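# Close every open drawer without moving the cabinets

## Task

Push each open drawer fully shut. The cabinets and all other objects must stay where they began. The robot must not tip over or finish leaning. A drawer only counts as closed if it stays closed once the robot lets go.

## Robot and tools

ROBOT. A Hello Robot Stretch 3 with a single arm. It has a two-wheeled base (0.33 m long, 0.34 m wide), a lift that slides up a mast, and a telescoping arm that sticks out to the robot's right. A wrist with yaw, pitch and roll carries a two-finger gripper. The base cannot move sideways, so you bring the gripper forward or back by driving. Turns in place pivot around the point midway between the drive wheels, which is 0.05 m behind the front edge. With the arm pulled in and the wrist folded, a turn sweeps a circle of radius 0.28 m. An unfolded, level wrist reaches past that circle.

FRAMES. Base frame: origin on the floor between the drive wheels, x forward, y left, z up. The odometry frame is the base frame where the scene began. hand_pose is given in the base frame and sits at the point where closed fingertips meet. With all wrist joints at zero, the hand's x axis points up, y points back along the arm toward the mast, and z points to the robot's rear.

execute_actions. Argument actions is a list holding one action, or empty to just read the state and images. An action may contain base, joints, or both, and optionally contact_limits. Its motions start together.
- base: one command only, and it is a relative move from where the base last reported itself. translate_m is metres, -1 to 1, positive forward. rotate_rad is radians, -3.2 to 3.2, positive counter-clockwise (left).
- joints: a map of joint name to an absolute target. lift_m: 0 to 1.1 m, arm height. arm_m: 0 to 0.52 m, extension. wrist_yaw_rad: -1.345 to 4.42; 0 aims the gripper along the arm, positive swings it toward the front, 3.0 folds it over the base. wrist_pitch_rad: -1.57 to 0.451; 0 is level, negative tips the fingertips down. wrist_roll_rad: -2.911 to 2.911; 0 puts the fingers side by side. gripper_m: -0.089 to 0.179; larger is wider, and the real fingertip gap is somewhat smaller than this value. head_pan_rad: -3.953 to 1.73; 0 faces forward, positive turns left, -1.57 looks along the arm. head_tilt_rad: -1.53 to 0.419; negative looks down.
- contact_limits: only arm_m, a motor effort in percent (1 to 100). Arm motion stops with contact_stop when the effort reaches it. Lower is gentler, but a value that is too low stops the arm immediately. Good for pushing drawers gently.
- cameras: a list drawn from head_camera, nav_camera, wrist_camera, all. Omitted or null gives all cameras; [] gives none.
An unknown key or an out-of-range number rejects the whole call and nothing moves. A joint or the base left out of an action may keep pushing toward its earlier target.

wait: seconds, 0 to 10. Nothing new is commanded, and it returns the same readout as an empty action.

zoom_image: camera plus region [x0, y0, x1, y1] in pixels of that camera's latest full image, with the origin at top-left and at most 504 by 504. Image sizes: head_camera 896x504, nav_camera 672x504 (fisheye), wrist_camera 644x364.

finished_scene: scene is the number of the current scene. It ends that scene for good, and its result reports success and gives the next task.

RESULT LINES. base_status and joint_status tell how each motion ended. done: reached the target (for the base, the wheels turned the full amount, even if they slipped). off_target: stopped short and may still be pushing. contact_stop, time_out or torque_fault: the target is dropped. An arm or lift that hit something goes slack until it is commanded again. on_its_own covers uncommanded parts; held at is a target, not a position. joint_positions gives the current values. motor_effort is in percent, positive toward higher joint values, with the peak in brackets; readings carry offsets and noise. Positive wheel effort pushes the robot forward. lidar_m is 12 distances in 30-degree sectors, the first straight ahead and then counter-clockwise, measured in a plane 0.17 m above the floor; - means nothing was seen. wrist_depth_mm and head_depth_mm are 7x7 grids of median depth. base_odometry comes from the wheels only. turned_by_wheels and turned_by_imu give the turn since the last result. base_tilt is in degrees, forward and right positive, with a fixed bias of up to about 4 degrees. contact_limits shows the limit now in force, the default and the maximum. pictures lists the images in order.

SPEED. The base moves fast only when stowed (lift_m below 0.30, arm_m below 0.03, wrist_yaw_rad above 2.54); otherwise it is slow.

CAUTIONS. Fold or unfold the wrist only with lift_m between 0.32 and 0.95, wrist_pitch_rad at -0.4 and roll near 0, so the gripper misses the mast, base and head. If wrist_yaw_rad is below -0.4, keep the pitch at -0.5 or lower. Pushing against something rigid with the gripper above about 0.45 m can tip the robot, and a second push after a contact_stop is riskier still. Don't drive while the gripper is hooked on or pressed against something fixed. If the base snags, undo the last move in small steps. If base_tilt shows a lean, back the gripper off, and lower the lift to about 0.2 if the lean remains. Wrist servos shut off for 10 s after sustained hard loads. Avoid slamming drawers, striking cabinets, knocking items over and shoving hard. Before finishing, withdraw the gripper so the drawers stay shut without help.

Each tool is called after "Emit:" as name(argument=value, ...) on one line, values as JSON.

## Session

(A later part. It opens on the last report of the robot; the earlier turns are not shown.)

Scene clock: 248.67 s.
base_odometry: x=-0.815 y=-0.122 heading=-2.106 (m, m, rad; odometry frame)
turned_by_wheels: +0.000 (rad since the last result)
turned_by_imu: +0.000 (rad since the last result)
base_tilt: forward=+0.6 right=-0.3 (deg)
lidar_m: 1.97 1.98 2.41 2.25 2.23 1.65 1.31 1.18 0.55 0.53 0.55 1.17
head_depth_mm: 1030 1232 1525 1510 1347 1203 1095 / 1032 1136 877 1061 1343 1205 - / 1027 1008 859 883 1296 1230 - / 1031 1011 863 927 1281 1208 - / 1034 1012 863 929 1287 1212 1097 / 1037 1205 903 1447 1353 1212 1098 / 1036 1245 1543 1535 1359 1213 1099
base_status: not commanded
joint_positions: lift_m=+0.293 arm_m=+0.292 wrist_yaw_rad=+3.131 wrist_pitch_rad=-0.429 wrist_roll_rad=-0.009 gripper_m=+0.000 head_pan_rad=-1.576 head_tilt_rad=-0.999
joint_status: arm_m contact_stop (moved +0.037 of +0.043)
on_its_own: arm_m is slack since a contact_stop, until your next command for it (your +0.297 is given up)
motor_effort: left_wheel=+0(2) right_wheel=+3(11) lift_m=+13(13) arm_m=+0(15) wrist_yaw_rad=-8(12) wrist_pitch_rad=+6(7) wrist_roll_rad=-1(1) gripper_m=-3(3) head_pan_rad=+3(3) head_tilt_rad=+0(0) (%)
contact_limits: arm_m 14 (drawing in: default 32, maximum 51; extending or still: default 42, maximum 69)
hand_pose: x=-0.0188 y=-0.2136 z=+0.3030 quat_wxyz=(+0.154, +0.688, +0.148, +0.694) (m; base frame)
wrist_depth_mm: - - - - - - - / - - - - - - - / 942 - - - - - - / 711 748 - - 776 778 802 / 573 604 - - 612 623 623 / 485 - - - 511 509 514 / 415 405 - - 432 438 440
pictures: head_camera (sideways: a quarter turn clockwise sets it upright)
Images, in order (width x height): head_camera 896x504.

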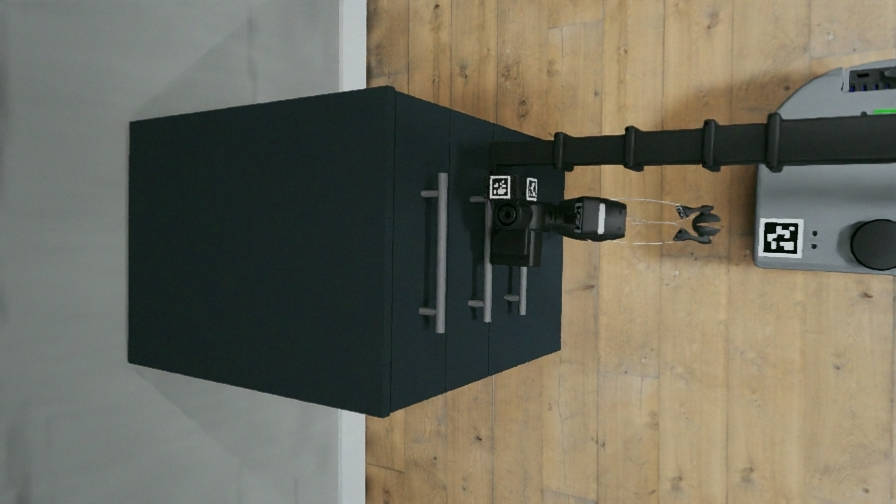

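Emit:
execute_actions(actions=[{"base": {"rotate_rad": 1.13}, "joints": {"arm_m": 0.0, "wrist_yaw_rad": 3.05, "lift_m": 0.29, "head_pan_rad": -2.7, "head_tilt_rad": -0.9}}], cameras=["head_camera"])

Emit:
execute_actions(actions=[{"base": {"translate_m": 1.0}, "joints": {"head_pan_rad": -0.45, "head_tilt_rad": -0.6}}], cameras=["head_camera", "nav_camera"])

Scene clock: 299.17 s.
base_odometry: x=-0.815 y=-0.122 heading=-0.976 (m, m, rad; odometry frame)
turned_by_wheels: +1.130 (rad since the last result)
turned_by_imu: +1.138 (rad since the last result)
base_tilt: forward=+0.7 right=-0.2 (deg)
lidar_m: 2.53 2.23 2.28 1.65 1.18 1.19 0.54 0.53 0.56 1.17 1.98 2.41
head_depth_mm: 983 1152 1389 1591 1406 1243 1140 / 989 1128 1044 864 1385 1242 - / 992 1114 961 846 1086 1242 - / 994 1110 962 847 1099 1242 - / 994 1114 963 853 1106 1246 - / 999 1169 1337 886 1391 1245 1131 / 999 1172 1418 1607 1419 1245 1107
base_status: done
joint_positions: lift_m=+0.291 arm_m=+0.000 wrist_yaw_rad=+3.051 wrist_pitch_rad=-0.429 wrist_roll_rad=-0.009 gripper_m=+0.000 head_pan_rad=-2.693 head_tilt_rad=-0.902
joint_status: all done
motor_effort: left_wheel=-3(7) right_wheel=+4(7) lift_m=+12(11) arm_m=-6(5) wrist_yaw_rad=-1(7) wrist_pitch_rad=+6(6) wrist_roll_rad=-1(1) gripper_m=-2(3) head_pan_rad=-4(50) head_tilt_rad=+2(15) (%)
hand_pose: x=-0.0011 y=+0.0768 z=+0.3010 quat_wxyz=(+0.181, +0.693, +0.120, +0.687) (m; base frame)
wrist_depth_mm: - - - - - - - / - - - - - - - / 925 966 - - - - - / 707 726 746 752 769 766 793 / 565 595 622 641 599 612 621 / 485 501 - - 504 503 513 / 428 - - - 429 433 439
pictures: head_camera (sideways: a quarter turn clockwise sets it upright)
Images, in order (width x height): head_camera 896x504.

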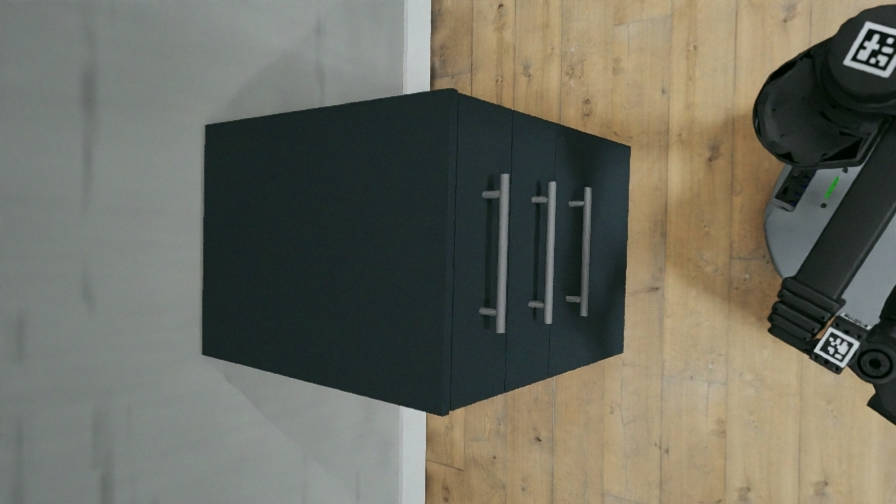

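Scene clock: 304.27 s.
base_odometry: x=-0.254 y=-0.950 heading=-0.976 (m, m, rad; odometry frame)
turned_by_wheels: +0.000 (rad since the last result)
turned_by_imu: -0.003 (rad since the last result)
base_tilt: forward=+0.7 right=-0.1 (deg)
lidar_m: 1.81 1.77 1.61 1.90 2.06 2.01 1.46 1.44 1.57 1.52 1.94 1.49
head_depth_mm: 1707 1866 2048 2184 1774 1438 1212 / 1825 1953 1918 2142 1761 1437 1216 / 1968 2106 1638 1870 1772 1436 1222 / 2139 2328 1553 1811 1770 1444 1211 / 2119 2330 1555 1359 1764 1435 1211 / 1930 2074 2116 1302 1759 1439 1208 / 1751 1884 2004 2020 1762 1441 1215
base_status: done
joint_positions: lift_m=+0.291 arm_m=+0.000 wrist_yaw_rad=+3.051 wrist_pitch_rad=-0.429 wrist_roll_rad=-0.009 gripper_m=+0.000 head_pan_rad=-0.457 head_tilt_rad=-0.605
joint_status: all done
motor_effort: left_wheel=-2(7) right_wheel=+2(10) lift_m=+12(12) arm_m=-6(6) wrist_yaw_rad=-1(0) wrist_pitch_rad=+6(6) wrist_roll_rad=+0(1) gripper_m=-2(2) head_pan_rad=+4(50) head_tilt_rad=+5(32) (%)
hand_pose: x=-0.0010 y=+0.0768 z=+0.3010 quat_wxyz=(+0.182, +0.693, +0.120, +0.687) (m; base frame)
wrist_depth_mm: - - - - - - - / - - - - - - - / 966 962 - - - - - / 703 727 743 748 753 776 793 / 567 578 634 638 608 606 624 / 488 501 - - 510 519 511 / 424 - - - 430 440 437
pictures: head_camera (sideways: a quarter turn clockwise sets it upright), nav_camera (sideways: a quarter turn counterclockwise sets it upright)
Images, in order (width x height): head_camera 896x504, nav_camera 672x504.

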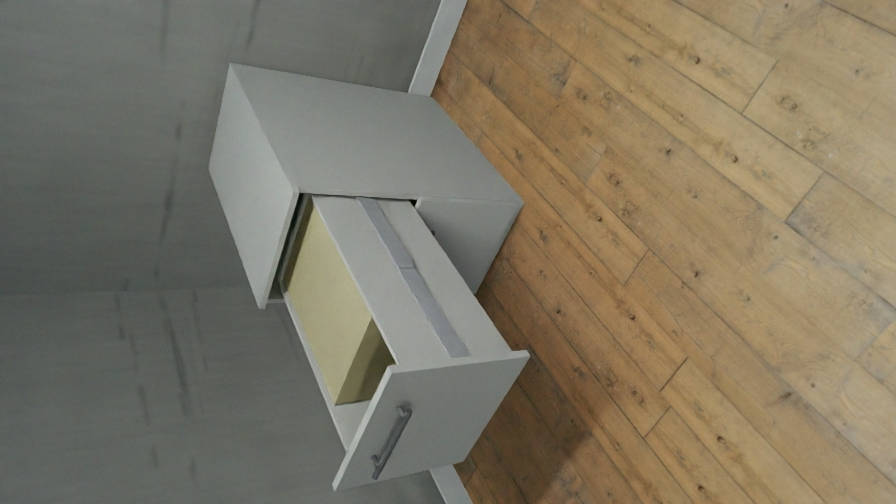

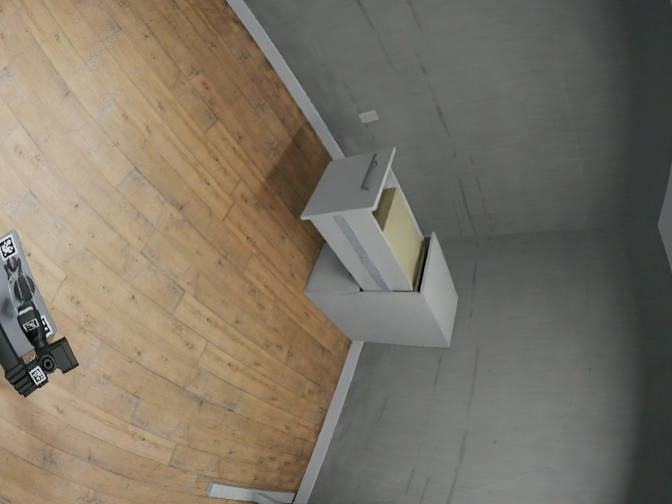

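Emit:
execute_actions(actions=[{"base": {"translate_m": 1.0}, "joints": {"head_pan_rad": -1.57, "head_tilt_rad": -1.0}}], cameras=["nav_camera"])

Emit:
execute_actions(actions=[{"base": {"rotate_rad": 0.42}}], cameras=["head_camera", "nav_camera"])

Scene clock: 366.90 s.
base_odometry: x=+0.306 y=-1.778 heading=-0.976 (m, m, rad; odometry frame)
turned_by_wheels: +0.000 (rad since the last result)
turned_by_imu: -0.003 (rad since the last result)
base_tilt: forward=+0.7 right=-0.3 (deg)
lidar_m: 0.91 0.89 0.93 1.31 1.80 2.60 2.42 2.35 1.63 1.53 0.77 0.82
head_depth_mm: 1772 2012 1760 1527 1350 1210 1099 / 1678 1964 1768 1532 1350 1202 - / 1578 1921 1772 1536 1352 1230 - / 1511 1801 1775 1534 1352 1235 - / 1428 1711 1770 1543 1336 734 1097 / 1371 1616 1781 751 843 590 1098 / 1311 933 850 739 758 611 1087
base_status: done
joint_positions: lift_m=+0.291 arm_m=+0.000 wrist_yaw_rad=+3.051 wrist_pitch_rad=-0.429 wrist_roll_rad=-0.009 gripper_m=+0.000 head_pan_rad=-1.563 head_tilt_rad=-0.987
joint_status: all done
motor_effort: left_wheel=-2(6) right_wheel=+2(8) lift_m=+12(12) arm_m=-5(6) wrist_yaw_rad=+0(0) wrist_pitch_rad=+6(6) wrist_roll_rad=-1(1) gripper_m=-3(2) head_pan_rad=-5(50) head_tilt_rad=-8(37) (%)
hand_pose: x=-0.0010 y=+0.0767 z=+0.3010 quat_wxyz=(+0.182, +0.693, +0.120, +0.687) (m; base frame)
wrist_depth_mm: - - - - - 797 665 / - - - - - 841 673 / 928 934 - - - 847 711 / 714 724 751 764 755 776 713 / 573 575 611 649 609 619 626 / 480 502 - - 502 518 514 / 432 - - - 424 439 442
pictures: nav_camera (sideways: a quarter turn counterclockwise sets it upright)
Images, in order (width x height): nav_camera 672x504.

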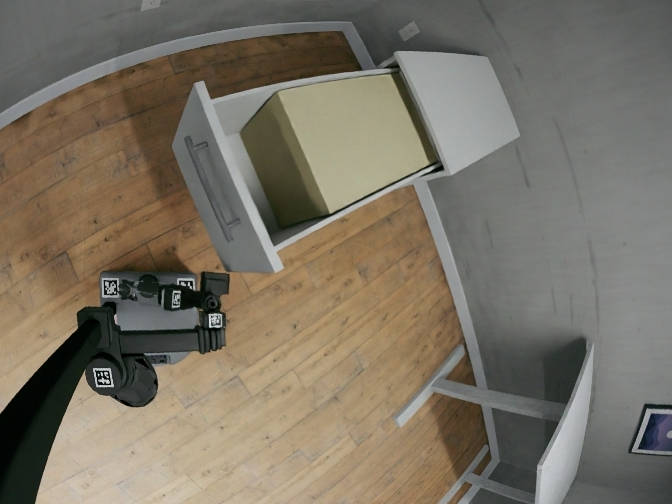

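Scene clock: 368.33 s.
base_odometry: x=+0.306 y=-1.778 heading=-0.556 (m, m, rad; odometry frame)
turned_by_wheels: +0.420 (rad since the last result)
turned_by_imu: +0.421 (rad since the last result)
base_tilt: forward=+0.7 right=-0.3 (deg)
lidar_m: 0.89 0.91 1.19 1.48 3.08 2.44 2.35 1.63 1.57 0.77 0.79 0.94
head_depth_mm: 1379 1643 1755 1527 1351 1207 1090 / 1378 1652 1765 1525 1345 1205 - / 1378 1644 1772 1526 1355 1213 - / 1070 926 883 749 817 682 - / 1075 929 846 745 864 842 1096 / 1076 931 847 748 865 842 1098 / 1339 959 887 753 771 843 1101
base_status: done
joint_positions: lift_m=+0.291 arm_m=+0.000 wrist_yaw_rad=+3.051 wrist_pitch_rad=-0.429 wrist_roll_rad=-0.009 gripper_m=+0.000 head_pan_rad=-1.563 head_tilt_rad=-0.988
joint_status: not commanded
motor_effort: left_wheel=-3(8) right_wheel=+2(10) lift_m=+12(12) arm_m=-1(6) wrist_yaw_rad=-1(1) wrist_pitch_rad=+6(6) wrist_roll_rad=+0(1) gripper_m=-2(3) head_pan_rad=-4(4) head_tilt_rad=-6(7) (%)
hand_pose: x=-0.0011 y=+0.0770 z=+0.3010 quat_wxyz=(+0.181, +0.693, +0.120, +0.687) (m; base frame)
wrist_depth_mm: - - - - - - 825 / - - - - - - 834 / 925 971 - - - - 832 / 721 717 757 753 760 778 777 / 568 584 608 644 602 621 629 / 483 503 - - 509 501 516 / 428 - - - 425 431 446
pictures: head_camera (sideways: a quarter turn clockwise sets it upright), nav_camera (sideways: a quarter turn counterclockwise sets it upright)
Images, in order (width x height): head_camera 896x504, nav_camera 672x504.

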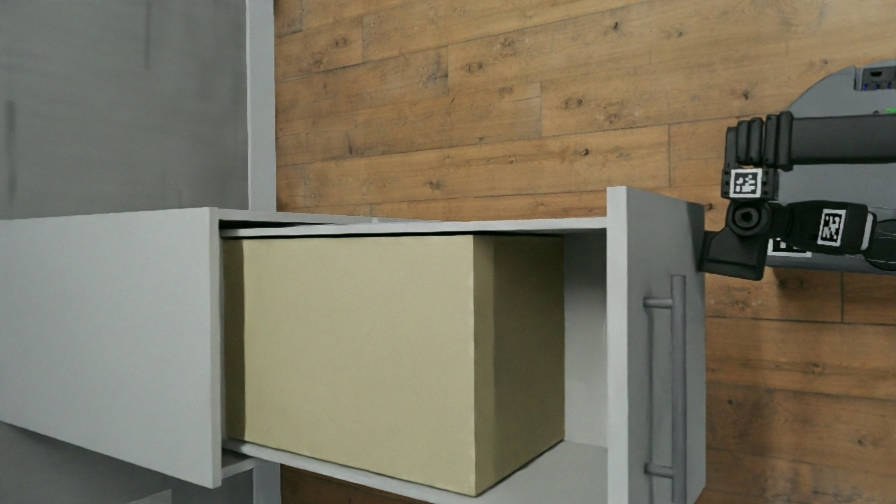

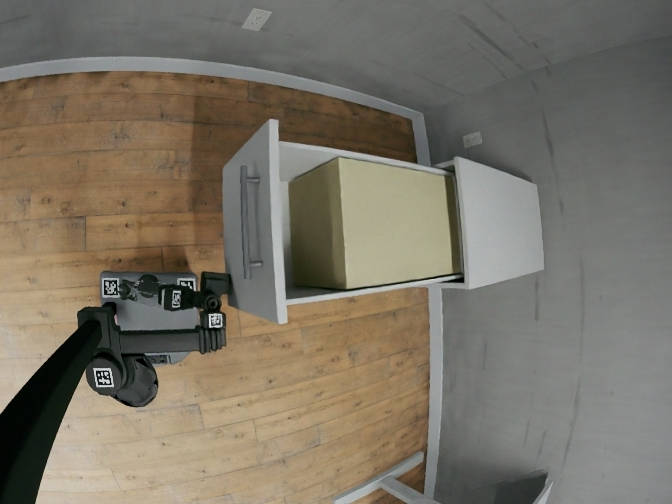

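Emit:
execute_actions(actions=[{"base": {"rotate_rad": 0.05}, "joints": {"wrist_yaw_rad": 3.13, "head_pan_rad": -1.61}}], cameras=[])

Emit:
execute_actions(actions=[{"base": {"translate_m": 0.15}}], cameras=["head_camera"])

Scene clock: 389.23 s.
base_odometry: x=+0.306 y=-1.778 heading=-0.506 (m, m, rad; odometry frame)
turned_by_wheels: +0.050 (rad since the last result)
turned_by_imu: +0.050 (rad since the last result)
base_tilt: forward=+0.7 right=-0.5 (deg)
lidar_m: 0.89 0.92 1.24 1.48 2.64 2.42 2.35 1.63 1.54 0.77 0.80 0.93
head_depth_mm: 1378 1641 1759 1530 1349 1203 1096 / 1379 1638 1756 1524 1356 1210 - / 1344 1601 1723 1537 1349 1208 - / 1072 925 843 747 819 720 - / 1073 927 845 748 865 1162 1094 / 1078 928 850 748 869 1167 1100 / 1349 954 893 748 761 1168 1100
base_status: done
joint_positions: lift_m=+0.291 arm_m=+0.000 wrist_yaw_rad=+3.128 wrist_pitch_rad=-0.429 wrist_roll_rad=-0.009 gripper_m=+0.000 head_pan_rad=-1.603 head_tilt_rad=-0.988
joint_status: all done
motor_effort: left_wheel=-3(9) right_wheel=+3(8) lift_m=+12(12) arm_m=-1(1) wrist_yaw_rad=+1(2) wrist_pitch_rad=+6(6) wrist_roll_rad=-1(0) gripper_m=-3(3) head_pan_rad=-5(12) head_tilt_rad=-7(7) (%)
hand_pose: x=-0.0183 y=+0.0779 z=+0.3010 quat_wxyz=(+0.155, +0.688, +0.147, +0.693) (m; base frame)
wrist_depth_mm: - - - - - - 916 / - - - - - - 929 / 930 954 - - - - 930 / 720 734 - 741 772 764 773 / 582 582 586 649 600 611 622 / 481 502 - - 506 507 507 / 427 - - - 430 436 437
pictures: none
No camera images: the call's "cameras" was empty. Leave "cameras" out to get every camera's image.

Scene clock: 391.43 s.
base_odometry: x=+0.437 y=-1.851 heading=-0.507 (m, m, rad; odometry frame)
turned_by_wheels: +0.000 (rad since the last result)
turned_by_imu: -0.001 (rad since the last result)
base_tilt: forward=+0.8 right=-0.4 (deg)
lidar_m: 0.74 0.76 1.03 1.45 3.15 2.55 2.50 1.74 1.54 0.77 1.07 0.77
head_depth_mm: 1371 1644 1759 1533 1350 1186 1092 / 1316 932 902 746 710 829 - / 1064 925 841 745 856 674 - / 1070 923 843 747 860 648 - / 1073 924 845 749 814 840 1099 / 1375 1633 1771 1509 706 1180 1101 / 1375 1633 1786 1545 1358 1218 1102
base_status: done
joint_positions: lift_m=+0.291 arm_m=+0.000 wrist_yaw_rad=+3.129 wrist_pitch_rad=-0.429 wrist_roll_rad=-0.009 gripper_m=+0.000 head_pan_rad=-1.604 head_tilt_rad=-0.988
joint_status: not commanded
motor_effort: left_wheel=-3(8) right_wheel=+2(10) lift_m=+12(12) arm_m=-1(0) wrist_yaw_rad=+2(1) wrist_pitch_rad=+6(6) wrist_roll_rad=-1(1) gripper_m=-2(2) head_pan_rad=-4(5) head_tilt_rad=-8(7) (%)
hand_pose: x=-0.0185 y=+0.0780 z=+0.3010 quat_wxyz=(+0.155, +0.688, +0.147, +0.693) (m; base frame)
wrist_depth_mm: - - - - - - 779 / - - - - - - 801 / 939 940 - - - - 784 / 718 718 749 753 762 788 748 / 576 577 584 645 609 611 631 / 483 501 - - 505 502 519 / 424 - - - 432 432 440
pictures: head_camera (sideways: a quarter turn clockwise sets it upright)
Images, in order (width x height): head_camera 896x504.

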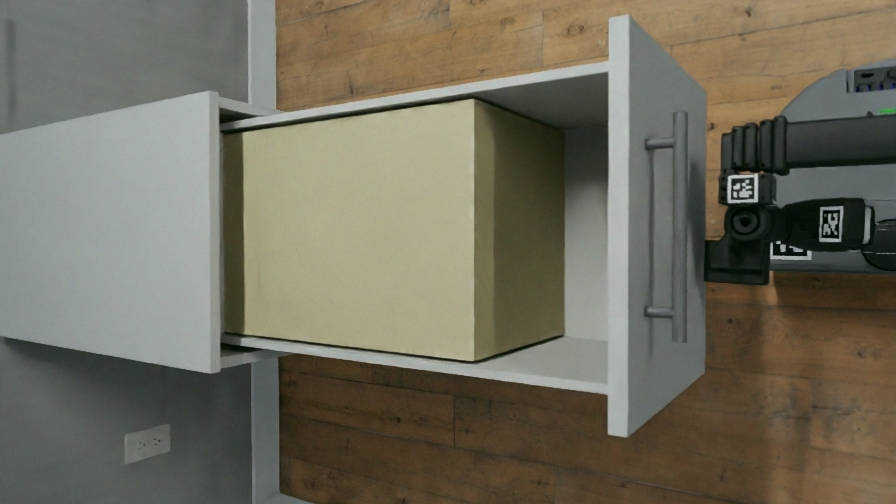

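Emit:
execute_actions(actions=[{"joints": {"arm_m": 0.46, "head_tilt_rad": -0.85}, "contact_limits": {"arm_m": 25}}], cameras=["head_camera"])

Scene clock: 404.67 s.
base_odometry: x=+0.437 y=-1.851 heading=-0.506 (m, m, rad; odometry frame)
turned_by_wheels: +0.000 (rad since the last result)
turned_by_imu: +0.000 (rad since the last result)
base_tilt: forward=+0.7 right=-0.3 (deg)
lidar_m: 0.74 0.76 1.03 1.45 3.15 2.57 2.50 1.75 1.54 0.77 1.07 0.77
head_depth_mm: 1290 1504 1794 1711 1452 1254 1111 / 1294 1471 989 1584 1451 1252 1114 / 1300 1117 964 922 1401 1261 1129 / 1297 1106 964 953 1396 1261 1116 / 1296 1157 952 956 1408 1265 1120 / 1294 1497 1797 1714 1460 1263 1120 / 1296 1497 1796 1705 1461 1265 1118
base_status: not commanded
joint_positions: lift_m=+0.291 arm_m=+0.459 wrist_yaw_rad=+3.137 wrist_pitch_rad=-0.430 wrist_roll_rad=-0.009 gripper_m=+0.000 head_pan_rad=-1.604 head_tilt_rad=-0.853
joint_status: all done
motor_effort: left_wheel=+0(3) right_wheel=-2(10) lift_m=+12(12) arm_m=+7(21) wrist_yaw_rad=-5(16) wrist_pitch_rad=+7(7) wrist_roll_rad=-1(1) gripper_m=-3(3) head_pan_rad=-5(4) head_tilt_rad=+2(20) (%)
contact_limits: arm_m 25 (drawing in: default 32, maximum 51; extending or still: default 42, maximum 69)
hand_pose: x=-0.0203 y=-0.3815 z=+0.3009 quat_wxyz=(+0.152, +0.688, +0.150, +0.694) (m; base frame)
wrist_depth_mm: - - - - - - 820 / - - - - - - 807 / 952 957 - - - - 808 / 701 735 - - 759 788 745 / 582 583 - - 608 613 619 / 487 491 478 - 507 507 514 / 413 413 425 422 427 432 441
pictures: head_camera (sideways: a quarter turn clockwise sets it upright)
Images, in order (width x height): head_camera 896x504.

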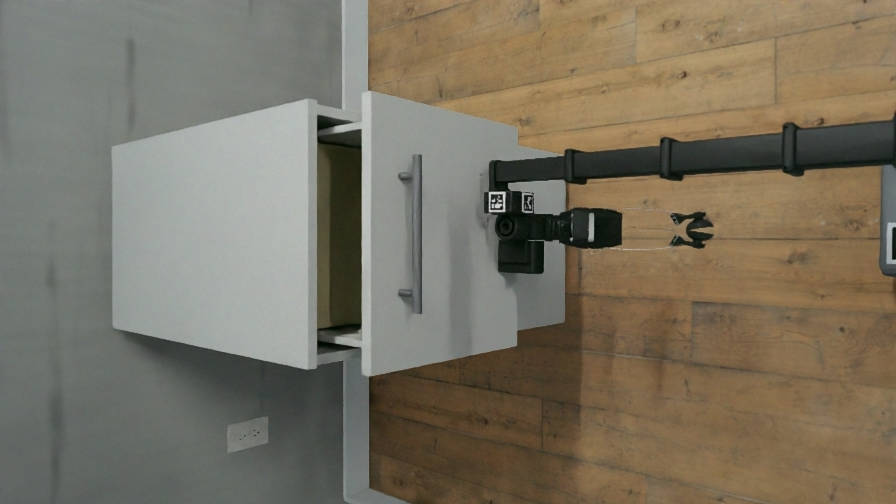

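Emit:
execute_actions(actions=[{"joints": {"arm_m": 0.22, "wrist_yaw_rad": 1.0, "wrist_pitch_rad": 0.0, "lift_m": 0.32}}], cameras=[])

Emit:
execute_actions(actions=[{"joints": {"wrist_yaw_rad": 0.0}}], cameras=["head_camera", "wrist_camera"])

Scene clock: 412.50 s.
base_odometry: x=+0.437 y=-1.851 heading=-0.506 (m, m, rad; odometry frame)
turned_by_wheels: +0.000 (rad since the last result)
turned_by_imu: +0.000 (rad since the last result)
base_tilt: forward=+0.7 right=-0.5 (deg)
lidar_m: 0.74 0.76 1.03 1.45 3.16 2.56 2.50 1.74 1.54 0.77 1.07 0.77
head_depth_mm: 1295 1510 1793 1695 1443 1258 1110 / 1300 1468 985 1582 1450 1263 1115 / 1297 1108 964 959 1405 1242 1117 / 1298 1113 967 959 1389 1240 1116 / 1301 1121 950 959 1424 1266 1119 / 1298 1512 1808 1709 1454 1267 1120 / 1290 1506 1812 1718 1463 1262 1121
base_status: not commanded
joint_positions: lift_m=+0.319 arm_m=+0.220 wrist_yaw_rad=+1.001 wrist_pitch_rad=-0.023 wrist_roll_rad=-0.009 gripper_m=+0.000 head_pan_rad=-1.604 head_tilt_rad=-0.853
joint_status: all done
motor_effort: left_wheel=-1(1) right_wheel=+1(4) lift_m=+53(57) arm_m=-5(6) wrist_yaw_rad=-1(13) wrist_pitch_rad=+11(10) wrist_roll_rad=-1(1) gripper_m=-2(2) head_pan_rad=-5(5) head_tilt_rad=+3(2) (%)
hand_pose: x=+0.1939 y=-0.5032 z=+0.4278 quat_wxyz=(+0.627, +0.345, -0.613, +0.334) (m; base frame)
wrist_depth_mm: 484 544 632 740 935 950 180 / 488 559 643 780 953 931 181 / 503 571 661 808 - 224 184 / 513 579 688 818 - 229 184 / 525 594 697 853 - 229 186 / 535 611 682 - - 878 189 / 545 610 687 728 733 714 274
pictures: none
No camera images: the call's "cameras" was empty. Leave "cameras" out to get every camera's image.

Scene clock: 414.00 s.
base_odometry: x=+0.437 y=-1.851 heading=-0.506 (m, m, rad; odometry frame)
turned_by_wheels: +0.000 (rad since the last result)
turned_by_imu: +0.000 (rad since the last result)
base_tilt: forward=+0.7 right=-0.3 (deg)
lidar_m: 0.74 0.76 1.03 1.45 3.15 2.56 2.51 1.75 1.54 0.77 1.07 0.77
head_depth_mm: 1294 1502 1788 1717 1444 1255 1113 / 1301 1467 985 1598 1445 1256 1119 / 1297 1109 961 956 1403 1218 1118 / 1300 1110 967 958 1415 1242 1118 / 1296 1116 951 958 1407 1264 1110 / 1291 1503 1795 1715 1456 1265 1114 / 1295 1513 1802 1723 1456 1264 1120
base_status: not commanded
joint_positions: lift_m=+0.319 arm_m=+0.220 wrist_yaw_rad=+0.002 wrist_pitch_rad=-0.023 wrist_roll_rad=-0.009 gripper_m=+0.000 head_pan_rad=-1.604 head_tilt_rad=-0.853
joint_status: all done
motor_effort: left_wheel=-1(1) right_wheel=+1(1) lift_m=+53(53) arm_m=-5(5) wrist_yaw_rad=-1(2) wrist_pitch_rad=+11(11) wrist_roll_rad=+0(0) gripper_m=-3(2) head_pan_rad=-4(4) head_tilt_rad=+2(3) (%)
hand_pose: x=-0.0210 y=-0.6209 z=+0.4278 quat_wxyz=(+0.711, +0.009, -0.703, -0.008) (m; base frame)
wrist_depth_mm: 176 177 179 181 183 186 188 / 181 183 185 186 188 190 971 / 185 187 189 191 193 196 - / 190 193 194 196 197 200 - / 196 198 200 200 204 207 - / 202 203 204 - 210 214 - / 696 326 325 330 336 738 731
pictures: head_camera (sideways: a quarter turn clockwise sets it upright), wrist_camera
Images, in order (width x height): head_camera 896x504, wrist_camera 644x364.

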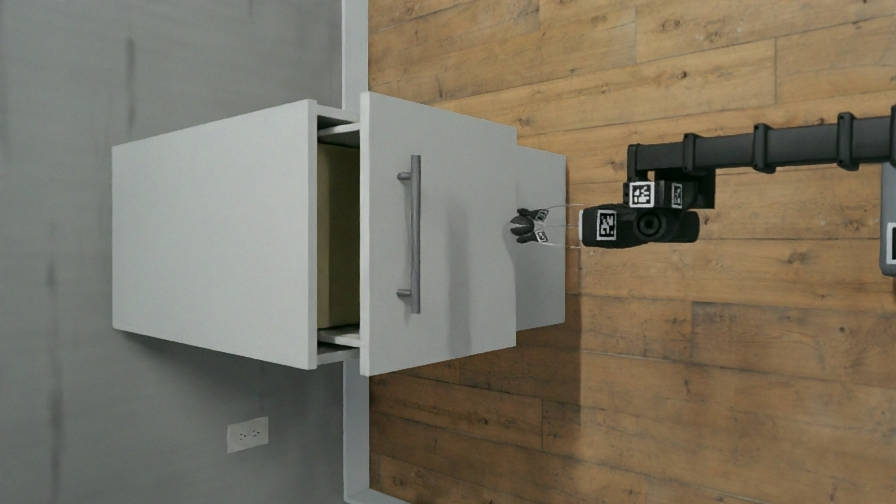

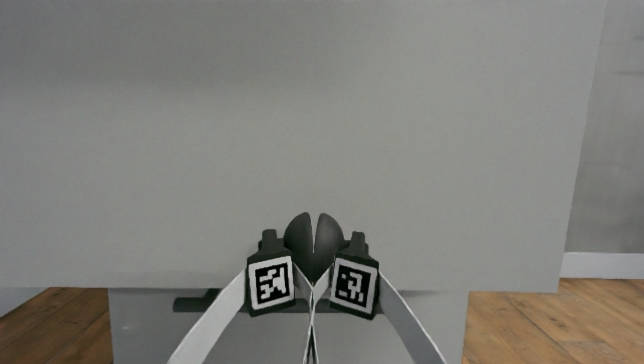

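Emit:
execute_actions(actions=[{"joints": {"arm_m": 0.352, "lift_m": 0.335, "wrist_yaw_rad": 0.03}, "contact_limits": {"arm_m": 22}}], cameras=["head_camera", "wrist_camera"])

Scene clock: 421.67 s.
base_odometry: x=+0.437 y=-1.851 heading=-0.506 (m, m, rad; odometry frame)
turned_by_wheels: +0.000 (rad since the last result)
turned_by_imu: +0.000 (rad since the last result)
base_tilt: forward=+0.8 right=-0.3 (deg)
lidar_m: 0.74 0.76 1.03 1.45 3.15 2.56 2.50 1.74 1.54 0.77 1.07 0.77
head_depth_mm: 1297 1497 1786 1696 1449 1265 1115 / 1298 1474 982 1595 1449 1266 1125 / 1291 1113 935 980 1406 1241 1124 / 1293 1117 934 981 1394 1263 1121 / 1298 1164 937 981 1410 1267 1119 / 1295 1517 1778 1707 1456 1263 1116 / 1296 1514 1794 1715 1463 1268 1116
base_status: not commanded
joint_positions: lift_m=+0.334 arm_m=+0.249 wrist_yaw_rad=+0.029 wrist_pitch_rad=-0.022 wrist_roll_rad=-0.009 gripper_m=+0.000 head_pan_rad=-1.604 head_tilt_rad=-0.851
joint_status: arm_m contact_stop (moved +0.028 of +0.132); the others done
on_its_own: arm_m is slack since a contact_stop, until your next command for it (your +0.352 is given up)
motor_effort: left_wheel=-1(5) right_wheel=+1(8) lift_m=+52(55) arm_m=-1(25) wrist_yaw_rad=+1(2) wrist_pitch_rad=+10(13) wrist_roll_rad=-1(1) gripper_m=-2(3) head_pan_rad=-5(4) head_tilt_rad=+1(2) (%)
contact_limits: arm_m 22 (drawing in: default 32, maximum 51; extending or still: default 42, maximum 69)
hand_pose: x=-0.0141 y=-0.6491 z=+0.4431 quat_wxyz=(+0.711, +0.018, -0.703, +0.002) (m; base frame)
wrist_depth_mm: 170 170 170 170 173 172 173 / 174 175 175 175 176 177 178 / 179 179 180 180 182 181 182 / 184 184 185 185 186 187 189 / 189 190 190 189 191 191 195 / 195 195 195 - 196 197 933 / 726 298 295 264 300 691 785
pictures: head_camera (sideways: a quarter turn clockwise sets it upright), wrist_camera
Images, in order (width x height): head_camera 896x504, wrist_camera 644x364.

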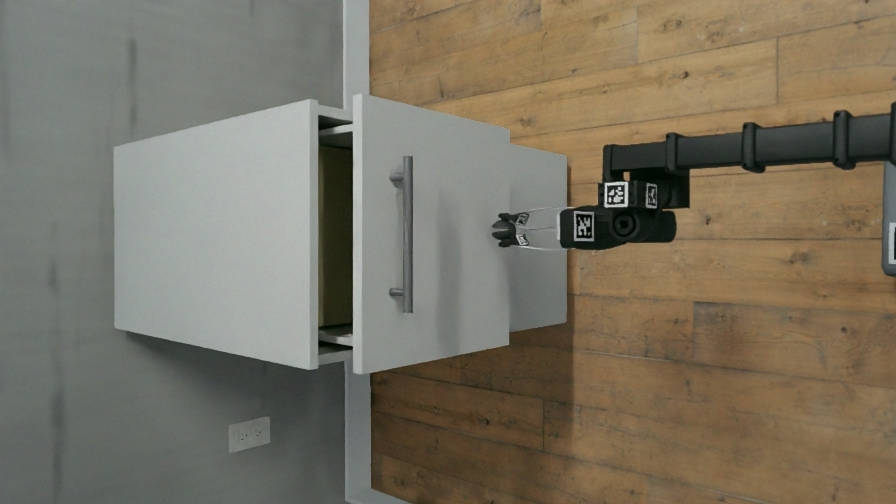

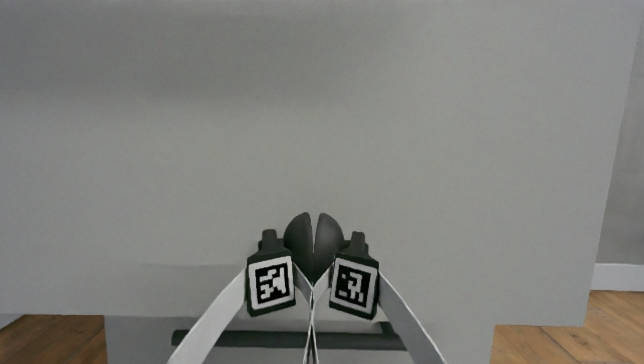

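Emit:
execute_actions(actions=[{"joints": {"arm_m": 0.35}, "contact_limits": {"arm_m": 27}}], cameras=["head_camera", "wrist_camera"])

Scene clock: 426.60 s.
base_odometry: x=+0.437 y=-1.851 heading=-0.506 (m, m, rad; odometry frame)
turned_by_wheels: +0.000 (rad since the last result)
turned_by_imu: +0.000 (rad since the last result)
base_tilt: forward=+0.7 right=-0.2 (deg)
lidar_m: 0.74 0.76 1.03 1.45 3.16 2.55 2.50 1.75 1.54 0.77 1.07 0.77
head_depth_mm: 1294 1505 1798 1703 1449 1256 1111 / 1298 1473 987 1673 1458 1262 1118 / 1302 1115 932 1120 1332 1264 1124 / 1300 1119 938 1121 1395 1266 1117 / 1301 1163 936 1162 1401 1265 1116 / 1300 1510 1786 1720 1458 1265 1119 / 1289 1512 1784 1713 1457 1267 1119
base_status: not commanded
joint_positions: lift_m=+0.334 arm_m=+0.350 wrist_yaw_rad=+0.029 wrist_pitch_rad=-0.023 wrist_roll_rad=-0.009 gripper_m=+0.000 head_pan_rad=-1.604 head_tilt_rad=-0.851
joint_status: all done
motor_effort: left_wheel=-1(5) right_wheel=+1(7) lift_m=+51(52) arm_m=+5(24) wrist_yaw_rad=+0(2) wrist_pitch_rad=+10(12) wrist_roll_rad=-1(1) gripper_m=-2(3) head_pan_rad=-4(4) head_tilt_rad=+0(0) (%)
contact_limits: arm_m 27 (drawing in: default 32, maximum 51; extending or still: default 42, maximum 69)
hand_pose: x=-0.0140 y=-0.7501 z=+0.4430 quat_wxyz=(+0.711, +0.019, -0.703, +0.002) (m; base frame)
wrist_depth_mm: 160 160 160 161 161 161 162 / 165 165 164 165 166 166 167 / 169 169 168 170 171 170 171 / 173 173 174 174 174 175 175 / 178 179 178 177 180 181 181 / 184 183 184 - 184 186 188 / 189 190 190 191 191 191 707
pictures: head_camera (sideways: a quarter turn clockwise sets it upright), wrist_camera
Images, in order (width x height): head_camera 896x504, wrist_camera 644x364.

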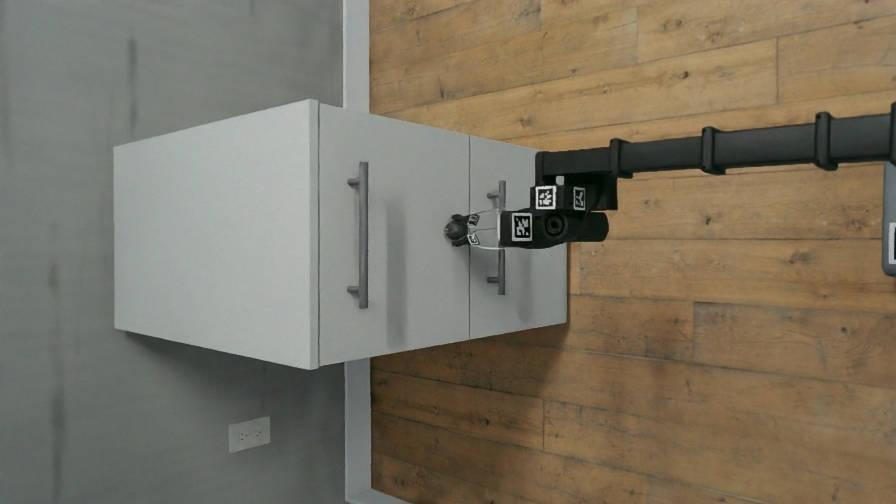

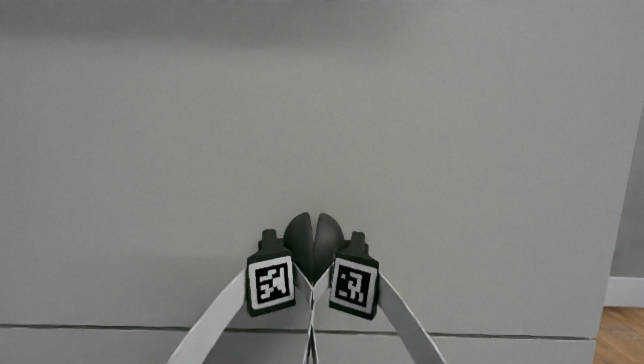

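Emit:
zoom_image(camera="wrist_camera", region=[520, 264, 644, 364])

Emit:
zoom_image(camera="head_camera", region=[290, 300, 500, 380])

Region (520, 264, 644, 364) of wrist_camera's 644x364 image, scaled by 4.065; it fills the top 406 rows of this view, and the rest is white.

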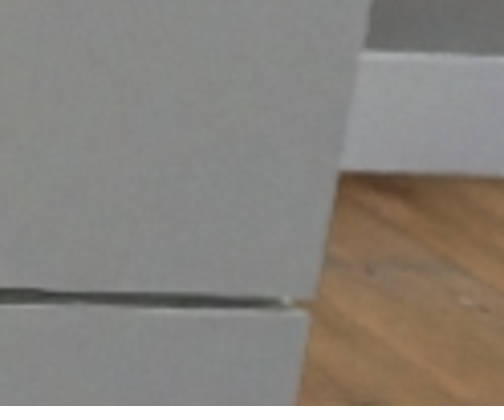

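Region (290, 300, 500, 380) of head_camera's 896x504 image, scaled by 2.400, with more detail than that image has; it fills the top 192 rows of this view, and the rest is white.

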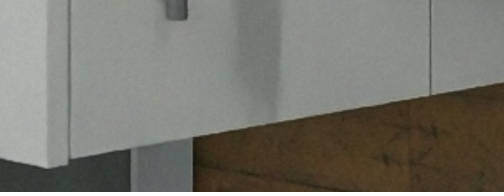

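Emit:
execute_actions(actions=[{"joints": {"arm_m": 0.358}, "contact_limits": {"arm_m": 20}}], cameras=["wrist_camera"])

Emit:
zoom_image(camera="wrist_camera", region=[520, 264, 644, 364])

Scene clock: 433.90 s.
base_odometry: x=+0.437 y=-1.851 heading=-0.507 (m, m, rad; odometry frame)
turned_by_wheels: +0.000 (rad since the last result)
turned_by_imu: +0.000 (rad since the last result)
base_tilt: forward=+0.6 right=-0.3 (deg)
lidar_m: 0.74 0.76 1.03 1.45 3.16 2.56 2.50 1.75 1.54 0.77 1.07 0.77
head_depth_mm: 1298 1500 1796 1711 1441 1259 1113 / 1300 1464 985 1661 1447 1262 1120 / 1294 1117 937 1120 1345 1261 1125 / 1298 1120 935 1088 1384 1262 1117 / 1289 1170 934 1162 1405 1265 1118 / 1297 1508 1803 1718 1451 1265 1117 / 1295 1496 1796 1710 1460 1273 1121
base_status: not commanded
joint_positions: lift_m=+0.334 arm_m=+0.350 wrist_yaw_rad=+0.029 wrist_pitch_rad=-0.024 wrist_roll_rad=-0.009 gripper_m=+0.000 head_pan_rad=-1.604 head_tilt_rad=-0.851
joint_status: arm_m contact_stop (moved +0.001 of +0.008)
on_its_own: arm_m is slack since a contact_stop, until your next command for it (your +0.358 is given up)
motor_effort: left_wheel=-3(3) right_wheel=+4(4) lift_m=+51(51) arm_m=+0(24) wrist_yaw_rad=+1(1) wrist_pitch_rad=+11(12) wrist_roll_rad=+0(1) gripper_m=-2(3) head_pan_rad=-4(4) head_tilt_rad=-1(0) (%)
contact_limits: arm_m 20 (drawing in: default 32, maximum 51; extending or still: default 42, maximum 69)
hand_pose: x=-0.0140 y=-0.7509 z=+0.4427 quat_wxyz=(+0.711, +0.019, -0.703, +0.002) (m; base frame)
wrist_depth_mm: 159 160 160 160 160 161 161 / 163 163 164 164 165 165 166 / 168 169 168 169 169 171 170 / 172 173 173 173 174 174 175 / 178 178 177 178 179 180 181 / 183 183 182 - 184 185 187 / 188 189 190 190 190 192 697
pictures: wrist_camera
Images, in order (width x height): wrist_camera 644x364.

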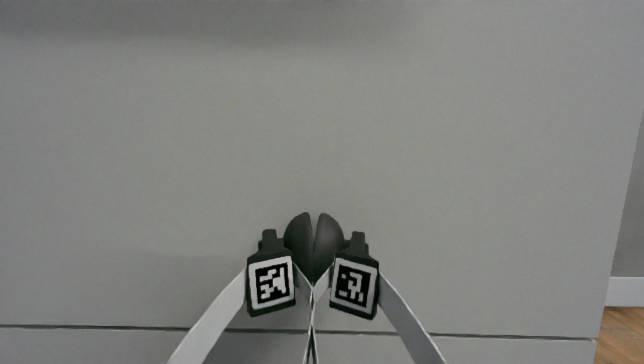

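Region (520, 264, 644, 364) of wrist_camera's 644x364 image, scaled by 4.065; it fills the top 406 rows of this view, and the rest is white.

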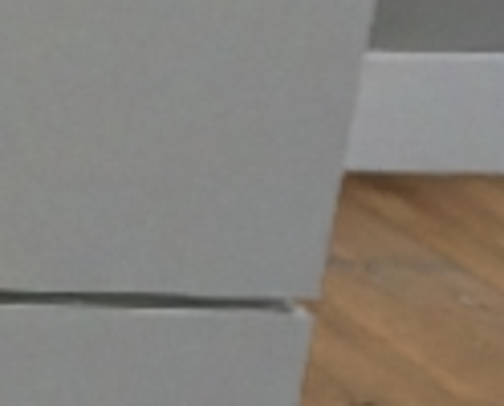

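Emit:
execute_actions(actions=[{"base": {"rotate_rad": 1.89}, "joints": {"arm_m": 0.0, "wrist_yaw_rad": 3.1, "wrist_pitch_rad": -0.4, "lift_m": 0.294, "head_pan_rad": -3.5, "head_tilt_rad": -0.8}}], cameras=["head_camera"])

Emit:
execute_actions(actions=[{"base": {"translate_m": 1.0}, "joints": {"head_pan_rad": -0.6, "head_tilt_rad": -0.75}}], cameras=[])

Emit:
execute_actions(actions=[{"base": {"rotate_rad": -0.315}, "joints": {"head_pan_rad": -0.45}}], cameras=["head_camera", "nav_camera"])

Scene clock: 466.67 s.
base_odometry: x=+0.437 y=-1.851 heading=+1.383 (m, m, rad; odometry frame)
turned_by_wheels: +1.890 (rad since the last result)
turned_by_imu: +1.903 (rad since the last result)
base_tilt: forward=+0.8 right=-0.3 (deg)
lidar_m: 2.64 3.05 2.55 2.49 1.68 0.77 0.77 0.84 0.74 0.74 0.87 1.46
head_depth_mm: 1288 1480 1741 1787 1489 1285 - / 1284 1481 1656 1736 1504 1281 1147 / 1285 1243 958 1069 1403 1285 - / 1282 1246 954 1068 1359 1290 - / 1290 1246 956 1071 1408 1291 1153 / 1285 1482 1689 1795 1505 1295 1133 / 1279 1473 1728 1803 1504 1292 1133
base_status: done
joint_positions: lift_m=+0.295 arm_m=+0.000 wrist_yaw_rad=+3.099 wrist_pitch_rad=-0.412 wrist_roll_rad=-0.009 gripper_m=+0.000 head_pan_rad=-3.493 head_tilt_rad=-0.803
joint_status: all done
motor_effort: left_wheel=-3(10) right_wheel=+3(15) lift_m=+12(51) arm_m=-6(7) wrist_yaw_rad=+1(13) wrist_pitch_rad=+6(14) wrist_roll_rad=-1(0) gripper_m=-3(3) head_pan_rad=-4(52) head_tilt_rad=+1(9) (%)
hand_pose: x=-0.0116 y=+0.0796 z=+0.3089 quat_wxyz=(+0.159, +0.692, +0.131, +0.692) (m; base frame)
wrist_depth_mm: - - - - - - - / - - - - - - - / - - - - - - - / 737 749 - 765 805 798 802 / 596 603 - 669 622 632 634 / 501 494 - - 528 532 523 / 436 - - - 438 447 453
pictures: head_camera (sideways: a quarter turn clockwise sets it upright)
Images, in order (width x height): head_camera 896x504.

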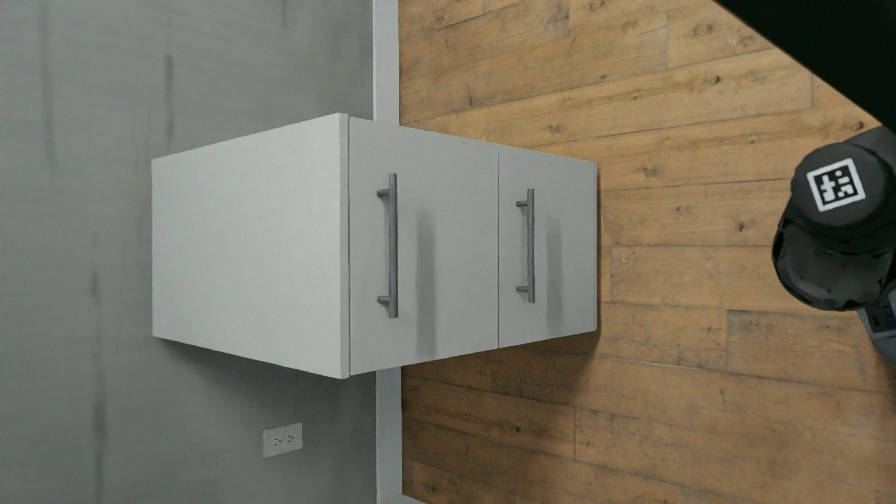

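Scene clock: 471.77 s.
base_odometry: x=+0.624 y=-0.868 heading=+1.383 (m, m, rad; odometry frame)
turned_by_wheels: +0.000 (rad since the last result)
turned_by_imu: -0.003 (rad since the last result)
base_tilt: forward=+0.6 right=-0.2 (deg)
lidar_m: 1.64 1.79 2.16 2.17 2.27 2.43 1.74 1.17 1.03 0.91 0.72 1.12
head_depth_mm: 1043 875 935 1126 927 1243 1146 / 1089 1058 1257 1273 913 1314 1144 / 2043 1393 1549 1232 937 1289 1145 / 2085 2318 1398 1244 1552 1316 1146 / 2025 2274 2307 1881 1552 1309 1145 / 1962 2232 2417 1886 1554 1314 1140 / 1932 2193 2362 1886 1553 1318 1146
base_status: done
joint_positions: lift_m=+0.295 arm_m=+0.000 wrist_yaw_rad=+3.099 wrist_pitch_rad=-0.413 wrist_roll_rad=-0.009 gripper_m=+0.000 head_pan_rad=-0.607 head_tilt_rad=-0.753
joint_status: all done
motor_effort: left_wheel=-2(7) right_wheel=+2(8) lift_m=+12(12) arm_m=-5(5) wrist_yaw_rad=+1(1) wrist_pitch_rad=+6(6) wrist_roll_rad=-1(1) gripper_m=-3(3) head_pan_rad=+5(52) head_tilt_rad=+3(9) (%)
hand_pose: x=-0.0117 y=+0.0796 z=+0.3087 quat_wxyz=(+0.159, +0.691, +0.131, +0.692) (m; base frame)
wrist_depth_mm: - - - - - - - / - - - - - - - / - - - - - - - / 750 764 - 785 788 810 830 / 595 597 - 647 626 640 649 / 497 510 - - 522 518 528 / 440 - - - 439 444 458
pictures: none
No camera images: the call's "cameras" was empty. Leave "cameras" out to get every camera's image.

Scene clock: 473.23 s.
base_odometry: x=+0.624 y=-0.868 heading=+1.068 (m, m, rad; odometry frame)
turned_by_wheels: -0.315 (rad since the last result)
turned_by_imu: -0.316 (rad since the last result)
base_tilt: forward=+0.6 right=-0.4 (deg)
lidar_m: 2.31 1.65 2.26 2.16 2.84 2.27 1.73 1.49 1.07 1.02 0.72 0.74
head_depth_mm: 1040 728 766 881 1098 1318 1141 / 1040 819 903 1105 1032 1290 1146 / 1040 970 1158 1270 930 1316 1141 / 1140 1210 1524 1276 957 1315 1143 / 2073 2331 1504 1159 1553 1325 1144 / 2026 2305 1452 1875 1542 1319 1145 / 1943 2189 2332 1884 1556 1319 1140
base_status: done
joint_positions: lift_m=+0.295 arm_m=+0.000 wrist_yaw_rad=+3.099 wrist_pitch_rad=-0.413 wrist_roll_rad=-0.009 gripper_m=+0.000 head_pan_rad=-0.457 head_tilt_rad=-0.753
joint_status: all done
motor_effort: left_wheel=+2(7) right_wheel=-3(6) lift_m=+12(12) arm_m=-6(5) wrist_yaw_rad=+1(1) wrist_pitch_rad=+6(6) wrist_roll_rad=-1(1) gripper_m=-2(3) head_pan_rad=+4(23) head_tilt_rad=+3(3) (%)
hand_pose: x=-0.0117 y=+0.0796 z=+0.3087 quat_wxyz=(+0.159, +0.691, +0.131, +0.692) (m; base frame)
wrist_depth_mm: - - - - - - - / - - - - - - - / - - - - - - - / 728 748 - 798 806 816 820 / 590 594 - 663 625 631 634 / 494 500 - - 521 526 528 / 438 - - - 432 454 451
pictures: head_camera (sideways: a quarter turn clockwise sets it upright), nav_camera (sideways: a quarter turn counterclockwise sets it upright)
Images, in order (width x height): head_camera 896x504, nav_camera 672x504.

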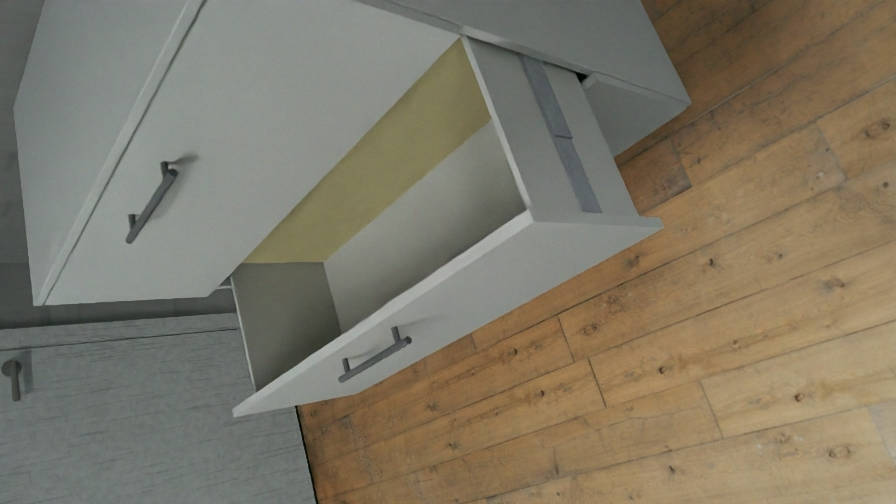

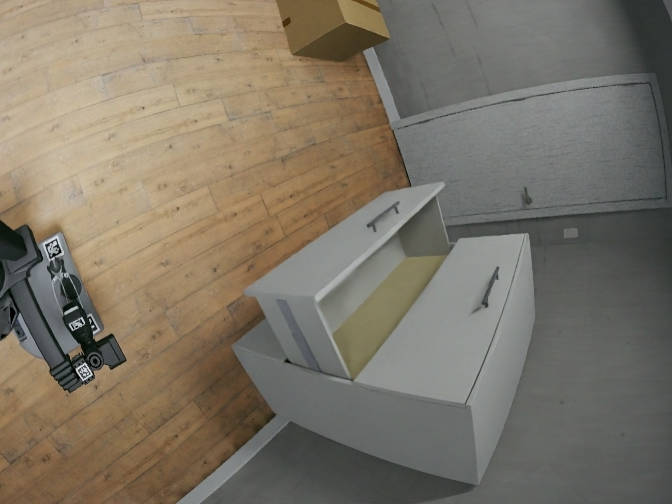

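Emit:
execute_actions(actions=[{"base": {"rotate_rad": 0.027}, "joints": {"wrist_yaw_rad": 3.13}}], cameras=[])

Emit:
execute_actions(actions=[{"base": {"translate_m": 0.91}, "joints": {"head_pan_rad": -1.61, "head_tilt_rad": -1.05}}], cameras=["head_camera", "nav_camera"])

Scene clock: 488.57 s.
base_odometry: x=+0.624 y=-0.868 heading=+1.095 (m, m, rad; odometry frame)
turned_by_wheels: +0.027 (rad since the last result)
turned_by_imu: +0.027 (rad since the last result)
base_tilt: forward=+0.7 right=-0.4 (deg)
lidar_m: 2.31 1.65 2.26 2.16 2.86 2.26 1.73 1.45 1.06 1.03 0.72 0.76
head_depth_mm: 1040 740 791 890 1072 1294 1142 / 1037 851 941 1152 1002 1293 1144 / 1044 1015 1263 1318 912 1316 1144 / 1204 1288 1555 1064 1020 1318 1146 / 2077 2339 1464 1285 1546 1315 1150 / 2027 2264 2230 1885 1545 1325 1144 / 1939 2182 2337 1899 1554 1321 1142
base_status: done
joint_positions: lift_m=+0.295 arm_m=+0.000 wrist_yaw_rad=+3.128 wrist_pitch_rad=-0.413 wrist_roll_rad=-0.009 gripper_m=+0.000 head_pan_rad=-0.457 head_tilt_rad=-0.753
joint_status: all done
motor_effort: left_wheel=+0(4) right_wheel=+0(4) lift_m=+12(12) arm_m=-5(5) wrist_yaw_rad=+2(3) wrist_pitch_rad=+6(6) wrist_roll_rad=-1(1) gripper_m=-2(2) head_pan_rad=+4(5) head_tilt_rad=+2(2) (%)
hand_pose: x=-0.0182 y=+0.0798 z=+0.3087 quat_wxyz=(+0.149, +0.689, +0.141, +0.695) (m; base frame)
wrist_depth_mm: - - - - - - - / - - - - - - - / - - - - - - - / 748 740 773 786 803 815 808 / 596 607 603 671 632 648 653 / 493 508 - - 514 518 534 / 434 - - - 442 445 449
pictures: none
No camera images: the call's "cameras" was empty. Leave "cameras" out to get every camera's image.

Scene clock: 493.43 s.
base_odometry: x=+1.040 y=-0.059 heading=+1.095 (m, m, rad; odometry frame)
turned_by_wheels: +0.000 (rad since the last result)
turned_by_imu: -0.003 (rad since the last result)
base_tilt: forward=+0.8 right=-0.5 (deg)
lidar_m: 1.40 0.95 0.90 1.92 2.30 3.09 2.63 1.46 0.55 0.53 0.55 1.46
head_depth_mm: 478 578 725 1005 758 1193 1104 / 480 578 727 1010 759 1213 - / 479 578 727 1008 695 1241 - / 479 578 729 1010 694 1235 - / 479 578 727 1010 696 1201 1096 / 480 579 727 1009 758 1211 1098 / 483 578 728 1007 760 1207 1103
base_status: done
joint_positions: lift_m=+0.295 arm_m=+0.000 wrist_yaw_rad=+3.129 wrist_pitch_rad=-0.413 wrist_roll_rad=-0.009 gripper_m=+0.000 head_pan_rad=-1.603 head_tilt_rad=-1.037
joint_status: all done
motor_effort: left_wheel=+0(6) right_wheel=+0(5) lift_m=+13(12) arm_m=-5(5) wrist_yaw_rad=+1(1) wrist_pitch_rad=+6(6) wrist_roll_rad=-1(1) gripper_m=-2(2) head_pan_rad=-4(52) head_tilt_rad=-8(32) (%)
hand_pose: x=-0.0184 y=+0.0798 z=+0.3087 quat_wxyz=(+0.149, +0.689, +0.142, +0.695) (m; base frame)
wrist_depth_mm: - - - - - - 667 / - - - - - - 685 / - - - - - 947 769 / 725 759 - 798 783 804 789 / 591 596 602 658 620 632 656 / 493 503 - - 516 527 537 / 442 - - - 443 442 449
pictures: head_camera (sideways: a quarter turn clockwise sets it upright), nav_camera (sideways: a quarter turn counterclockwise sets it upright)
Images, in order (width x height): head_camera 896x504, nav_camera 672x504.

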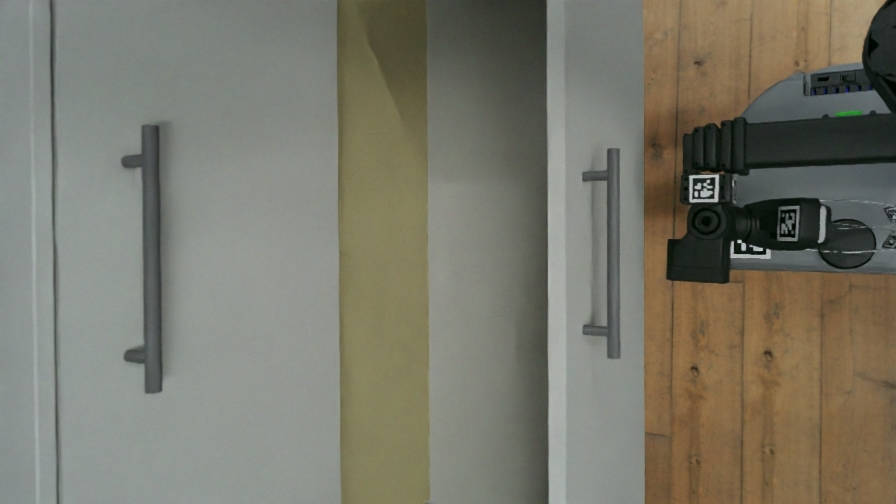

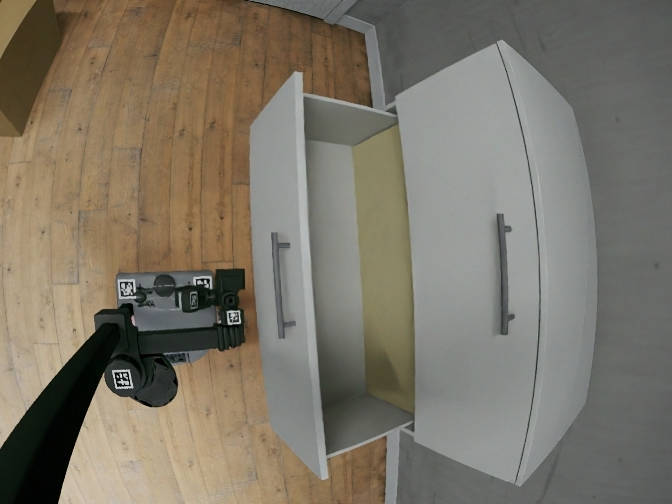

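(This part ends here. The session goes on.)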